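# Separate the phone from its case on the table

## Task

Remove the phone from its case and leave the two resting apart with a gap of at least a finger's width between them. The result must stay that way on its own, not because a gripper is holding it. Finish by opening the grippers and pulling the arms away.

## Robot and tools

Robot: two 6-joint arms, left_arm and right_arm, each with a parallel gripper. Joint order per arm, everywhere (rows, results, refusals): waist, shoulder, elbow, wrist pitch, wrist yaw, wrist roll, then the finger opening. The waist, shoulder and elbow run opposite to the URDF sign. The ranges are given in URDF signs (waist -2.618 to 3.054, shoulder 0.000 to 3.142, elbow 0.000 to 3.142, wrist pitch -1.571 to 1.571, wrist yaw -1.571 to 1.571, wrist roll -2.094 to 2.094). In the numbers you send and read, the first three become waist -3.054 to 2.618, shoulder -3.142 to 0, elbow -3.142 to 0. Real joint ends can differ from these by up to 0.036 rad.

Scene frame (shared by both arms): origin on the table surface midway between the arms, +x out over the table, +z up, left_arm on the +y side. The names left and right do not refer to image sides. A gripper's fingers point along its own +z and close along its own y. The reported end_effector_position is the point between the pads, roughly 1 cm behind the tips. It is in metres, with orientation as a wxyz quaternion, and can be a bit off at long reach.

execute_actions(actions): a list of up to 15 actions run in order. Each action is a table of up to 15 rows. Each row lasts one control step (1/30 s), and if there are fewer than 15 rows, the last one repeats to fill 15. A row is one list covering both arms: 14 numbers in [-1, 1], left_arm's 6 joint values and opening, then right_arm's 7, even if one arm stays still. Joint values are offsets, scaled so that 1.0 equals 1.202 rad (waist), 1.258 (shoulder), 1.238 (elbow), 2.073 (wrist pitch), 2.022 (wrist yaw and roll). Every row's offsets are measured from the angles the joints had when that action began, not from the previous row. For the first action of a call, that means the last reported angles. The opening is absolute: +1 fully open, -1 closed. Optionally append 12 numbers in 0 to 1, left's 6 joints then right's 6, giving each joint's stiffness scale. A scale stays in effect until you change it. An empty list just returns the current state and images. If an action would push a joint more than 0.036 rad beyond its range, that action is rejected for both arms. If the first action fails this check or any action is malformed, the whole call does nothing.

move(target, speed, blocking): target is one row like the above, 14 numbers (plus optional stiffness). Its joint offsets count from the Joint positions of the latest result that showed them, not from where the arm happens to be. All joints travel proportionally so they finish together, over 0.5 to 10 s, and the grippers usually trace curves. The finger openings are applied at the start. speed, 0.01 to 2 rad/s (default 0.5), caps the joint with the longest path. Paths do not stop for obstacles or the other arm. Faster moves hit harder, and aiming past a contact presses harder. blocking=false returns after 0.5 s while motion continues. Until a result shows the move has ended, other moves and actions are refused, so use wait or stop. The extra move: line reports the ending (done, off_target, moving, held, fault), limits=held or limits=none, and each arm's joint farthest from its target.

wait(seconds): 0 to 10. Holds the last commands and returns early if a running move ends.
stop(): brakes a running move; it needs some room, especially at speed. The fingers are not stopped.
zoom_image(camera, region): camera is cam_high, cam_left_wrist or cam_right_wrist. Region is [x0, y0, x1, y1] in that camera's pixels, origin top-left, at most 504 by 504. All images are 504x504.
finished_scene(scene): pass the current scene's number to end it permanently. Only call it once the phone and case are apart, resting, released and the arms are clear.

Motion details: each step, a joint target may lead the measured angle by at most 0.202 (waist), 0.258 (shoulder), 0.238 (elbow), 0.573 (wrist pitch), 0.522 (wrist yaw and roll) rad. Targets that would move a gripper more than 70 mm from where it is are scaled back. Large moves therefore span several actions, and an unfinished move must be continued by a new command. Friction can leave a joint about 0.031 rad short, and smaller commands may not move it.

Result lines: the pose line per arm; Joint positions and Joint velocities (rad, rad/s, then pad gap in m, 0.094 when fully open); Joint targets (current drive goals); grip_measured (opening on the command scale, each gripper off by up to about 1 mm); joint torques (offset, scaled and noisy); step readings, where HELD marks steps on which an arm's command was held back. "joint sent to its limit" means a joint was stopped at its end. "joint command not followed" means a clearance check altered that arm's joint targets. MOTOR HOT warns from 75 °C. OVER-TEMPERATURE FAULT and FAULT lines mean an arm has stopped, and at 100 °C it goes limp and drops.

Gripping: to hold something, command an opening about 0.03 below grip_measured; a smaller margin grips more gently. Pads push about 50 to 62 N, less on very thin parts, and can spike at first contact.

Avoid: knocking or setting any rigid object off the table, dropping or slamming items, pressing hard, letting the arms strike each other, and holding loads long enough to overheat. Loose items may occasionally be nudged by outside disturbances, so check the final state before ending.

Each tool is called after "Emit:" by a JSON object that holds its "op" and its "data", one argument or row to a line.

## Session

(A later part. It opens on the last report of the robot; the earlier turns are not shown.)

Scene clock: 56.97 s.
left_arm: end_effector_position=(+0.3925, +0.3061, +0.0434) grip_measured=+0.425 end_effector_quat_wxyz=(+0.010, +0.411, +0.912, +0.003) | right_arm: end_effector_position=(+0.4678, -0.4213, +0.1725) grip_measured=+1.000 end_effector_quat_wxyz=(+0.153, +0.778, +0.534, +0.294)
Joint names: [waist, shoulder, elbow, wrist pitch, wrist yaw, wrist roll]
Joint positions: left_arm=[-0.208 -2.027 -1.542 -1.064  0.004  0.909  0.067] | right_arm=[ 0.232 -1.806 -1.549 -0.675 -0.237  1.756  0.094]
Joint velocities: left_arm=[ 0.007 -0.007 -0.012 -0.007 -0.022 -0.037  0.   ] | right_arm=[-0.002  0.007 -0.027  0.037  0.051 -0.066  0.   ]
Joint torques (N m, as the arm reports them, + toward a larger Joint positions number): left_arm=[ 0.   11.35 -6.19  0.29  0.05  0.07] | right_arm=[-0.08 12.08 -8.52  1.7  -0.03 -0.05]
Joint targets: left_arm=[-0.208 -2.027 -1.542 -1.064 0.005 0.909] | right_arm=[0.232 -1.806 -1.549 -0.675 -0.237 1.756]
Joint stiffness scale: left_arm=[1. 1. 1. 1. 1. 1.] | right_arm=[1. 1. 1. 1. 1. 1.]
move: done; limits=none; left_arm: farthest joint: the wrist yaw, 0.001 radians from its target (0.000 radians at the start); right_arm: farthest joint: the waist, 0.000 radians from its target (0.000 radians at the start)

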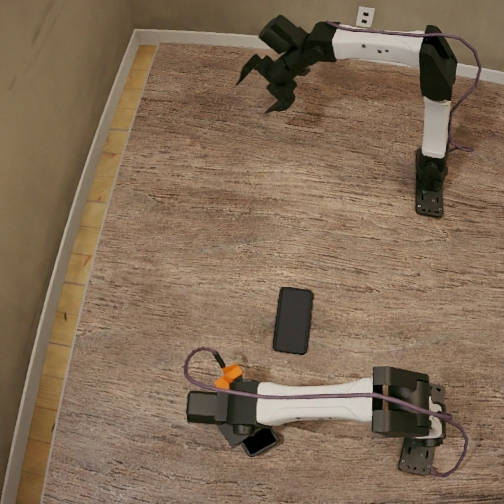

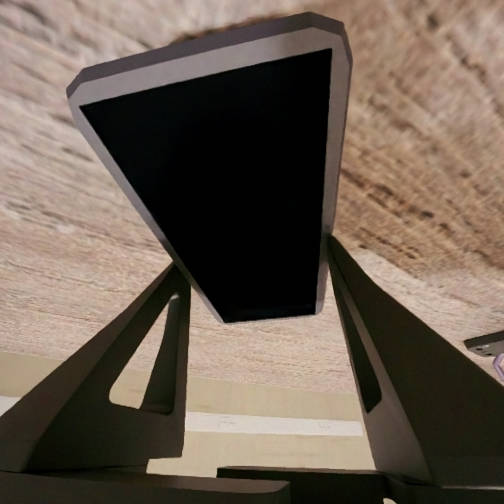

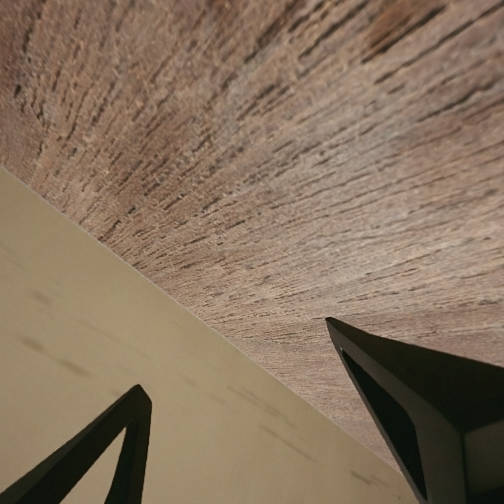

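Emit:
{"op": "move", "data": {
  "target": [0,-0.075,0,0.02,0,0,0.41,0,0,0,0,0,0,1],
  "speed": 0.07
}}

Emit:
{"op": "execute_actions", "data": {
  "actions": [
    [[0,0,0,0,0,0,0.46,0,0,0,0,0,0,1],[0,0,0,0,0,0,0.55,0,0,0,0,0,0,1],[0,0,0,0,0,0,0.7,0,0,0,0,0,0,1],[0,0,0,0,0,0,1,0,0,0,0,0,0,1]]
  ]
}}

Emit:
{"op": "move", "data": {
  "target": [0,0.3,0,0,0,0,1,0,0,0,0,0,0,1],
  "speed": 0.5
}}

Scene clock: 64.00 s.
left_arm: end_effector_position=(+0.3912, +0.3060, +0.0139) grip_measured=+0.425 end_effector_quat_wxyz=(-0.015, +0.410, +0.912, -0.010) | right_arm: end_effector_position=(+0.4678, -0.4213, +0.1725) grip_measured=+1.000 end_effector_quat_wxyz=(+0.153, +0.778, +0.534, +0.294)
Joint names: [waist, shoulder, elbow, wrist pitch, wrist yaw, wrist roll]
Joint positions: left_arm=[-0.208 -2.108 -1.542 -1.042  0.004  0.909  0.067] | right_arm=[ 0.232 -1.806 -1.549 -0.675 -0.237  1.756  0.094]
Joint velocities: left_arm=[ 0.017  0.012  0.012 -0.022 -0.022 -0.022 -0.   ] | right_arm=[ 0.007 -0.012 -0.002 -0.022  0.037 -0.007  0.   ]
Joint torques (N m, as the arm reports them, + toward a larger Joint positions number): left_arm=[ 0.02 10.72 -5.97  0.35  0.04  0.08] | right_arm=[-0.02 12.28 -8.07  1.71 -0.02 -0.1 ]
Joint targets: left_arm=[-0.208 -2.122 -1.542 -1.023 0.004 0.909] | right_arm=[0.232 -1.806 -1.549 -0.675 -0.237 1.756]
Joint stiffness scale: left_arm=[1. 1. 1. 1. 1. 1.] | right_arm=[1. 1. 1. 1. 1. 1.]
move: done; limits=none; left_arm: farthest joint: the wrist pitch, 0.019 radians from its target (0.042 radians at the start); right_arm: farthest joint: the waist, 0.000 radians from its target (0.000 radians at the start)

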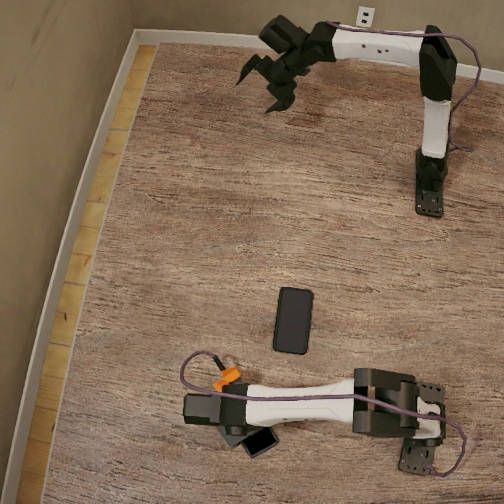

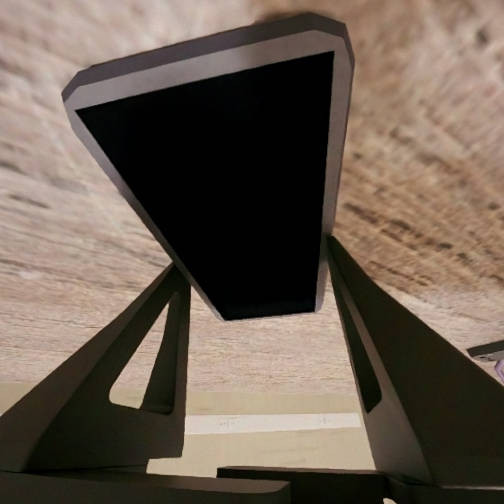

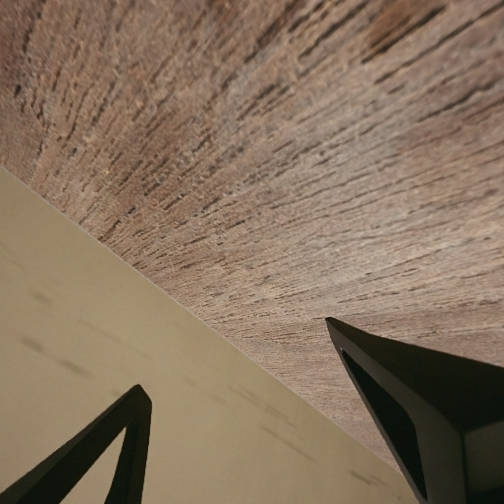

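Scene clock: 64.50 s.
left_arm: end_effector_position=(+0.3912, +0.3060, +0.0139) grip_measured=+1.000 end_effector_quat_wxyz=(-0.015, +0.410, +0.912, -0.010) | right_arm: end_effector_position=(+0.4678, -0.4213, +0.1725) grip_measured=+1.000 end_effector_quat_wxyz=(+0.153, +0.778, +0.534, +0.294)
Joint names: [waist, shoulder, elbow, wrist pitch, wrist yaw, wrist roll]
Joint positions: left_arm=[-0.208 -2.108 -1.542 -1.042  0.004  0.909  0.094] | right_arm=[ 0.232 -1.806 -1.549 -0.675 -0.237  1.756  0.094]
Joint velocities: left_arm=[-0.002  0.017  0.012  0.051  0.007  0.022  0.   ] | right_arm=[ 0.002  0.007  0.017 -0.007  0.007 -0.022  0.   ]
Joint torques (N m, as the arm reports them, + toward a larger Joint positions number): left_arm=[ 0.01 11.83 -5.95  0.17  0.04  0.08] | right_arm=[-0.04 12.09 -8.38  1.69 -0.01 -0.03]
Joint targets: left_arm=[-0.208 -2.108 -1.542 -1.042 0.004 0.909] | right_arm=[0.232 -1.806 -1.549 -0.675 -0.237 1.756]
Joint stiffness scale: left_arm=[1. 1. 1. 1. 1. 1.] | right_arm=[1. 1. 1. 1. 1. 1.]
Step readings (joint positions):
0: left_arm=[-0.208 -2.108 -1.542 -1.042 0.004 0.909] | right_arm=[0.232 -1.806 -1.549 -0.675 -0.237 1.756]
1: left_arm=[-0.208 -2.108 -1.542 -1.042 0.004 0.909] | right_arm=[0.232 -1.806 -1.549 -0.675 -0.237 1.756]
2: left_arm=[-0.208 -2.108 -1.542 -1.042 0.004 0.909] | right_arm=[0.232 -1.806 -1.549 -0.675 -0.237 1.756]
4: left_arm=[-0.208 -2.108 -1.542 -1.042 0.004 0.909] | right_arm=[0.232 -1.806 -1.549 -0.675 -0.237 1.756]
8: left_arm=[-0.208 -2.108 -1.542 -1.042 0.004 0.909] | right_arm=[0.232 -1.806 -1.549 -0.675 -0.237 1.756]
15: Joint positions above

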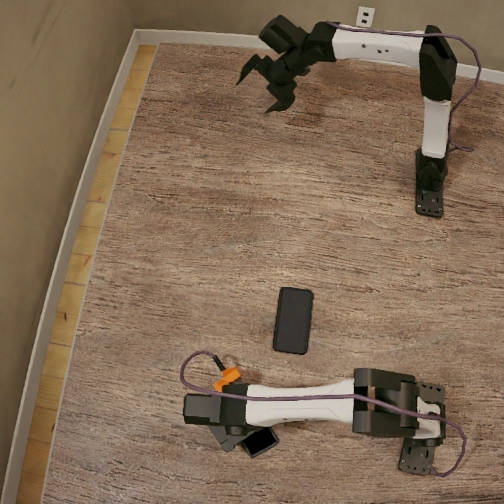

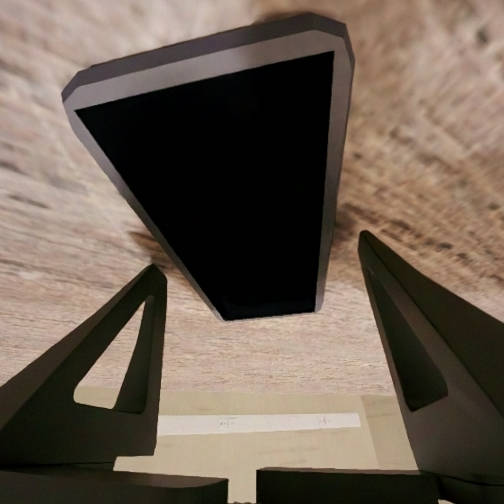

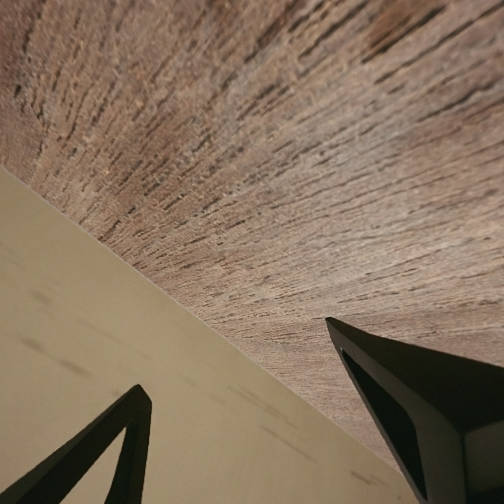

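Scene clock: 65.67 s.
left_arm: end_effector_position=(+0.4026, +0.3067, +0.1512) grip_measured=+1.000 end_effector_quat_wxyz=(+0.146, +0.405, +0.899, +0.075) | right_arm: end_effector_position=(+0.4678, -0.4213, +0.1725) grip_measured=+1.000 end_effector_quat_wxyz=(+0.153, +0.778, +0.534, +0.294)
Joint names: [waist, shoulder, elbow, wrist pitch, wrist yaw, wrist roll]
Joint positions: left_arm=[-0.208 -1.742 -1.542 -1.042  0.004  0.909  0.094] | right_arm=[ 0.232 -1.806 -1.549 -0.675 -0.237  1.756  0.094]
Joint velocities: left_arm=[-0.007  0.012  0.027 -0.037  0.037  0.007  0.   ] | right_arm=[ 0.012 -0.017 -0.002 -0.007  0.066  0.037  0.   ]
Joint torques (N m, as the arm reports them, + toward a larger Joint positions number): left_arm=[ 0.02 10.19 -6.86  0.94  0.02  0.06] | right_arm=[-0.03 12.21 -8.49  1.74 -0.05 -0.07]
Joint targets: left_arm=[-0.208 -1.730 -1.542 -1.042 0.004 0.909] | right_arm=[0.232 -1.806 -1.549 -0.675 -0.237 1.756]
Joint stiffness scale: left_arm=[1. 1. 1. 1. 1. 1.] | right_arm=[1. 1. 1. 1. 1. 1.]
move: done; limits=none; left_arm: farthest joint: the shoulder, 0.011 radians from its target (0.377 radians at the start); right_arm: farthest joint: the waist, 0.000 radians from its target (0.000 radians at the start)

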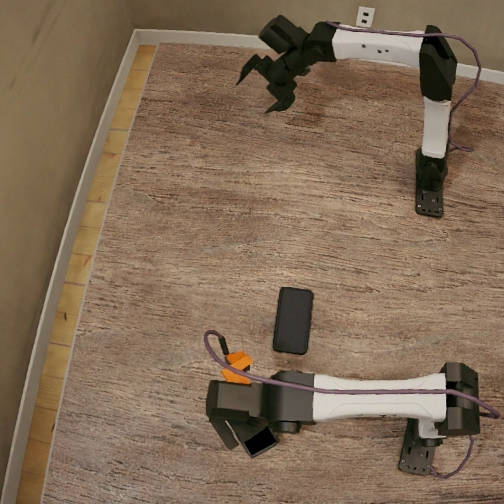

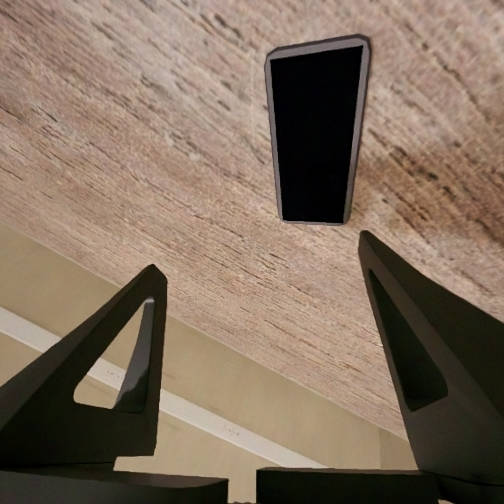

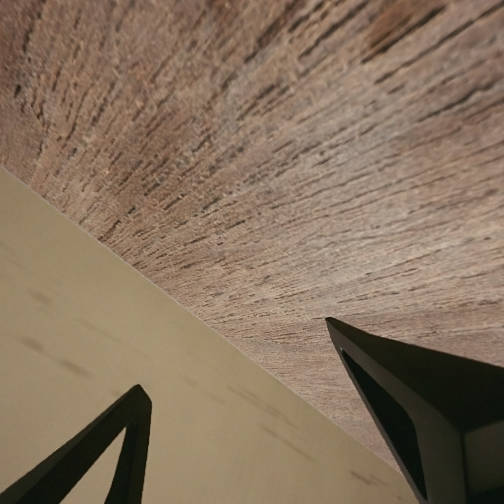

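Emit:
{"op": "finished_scene", "data": {
  "scene": 2
}}

The scene is finished: the task was done.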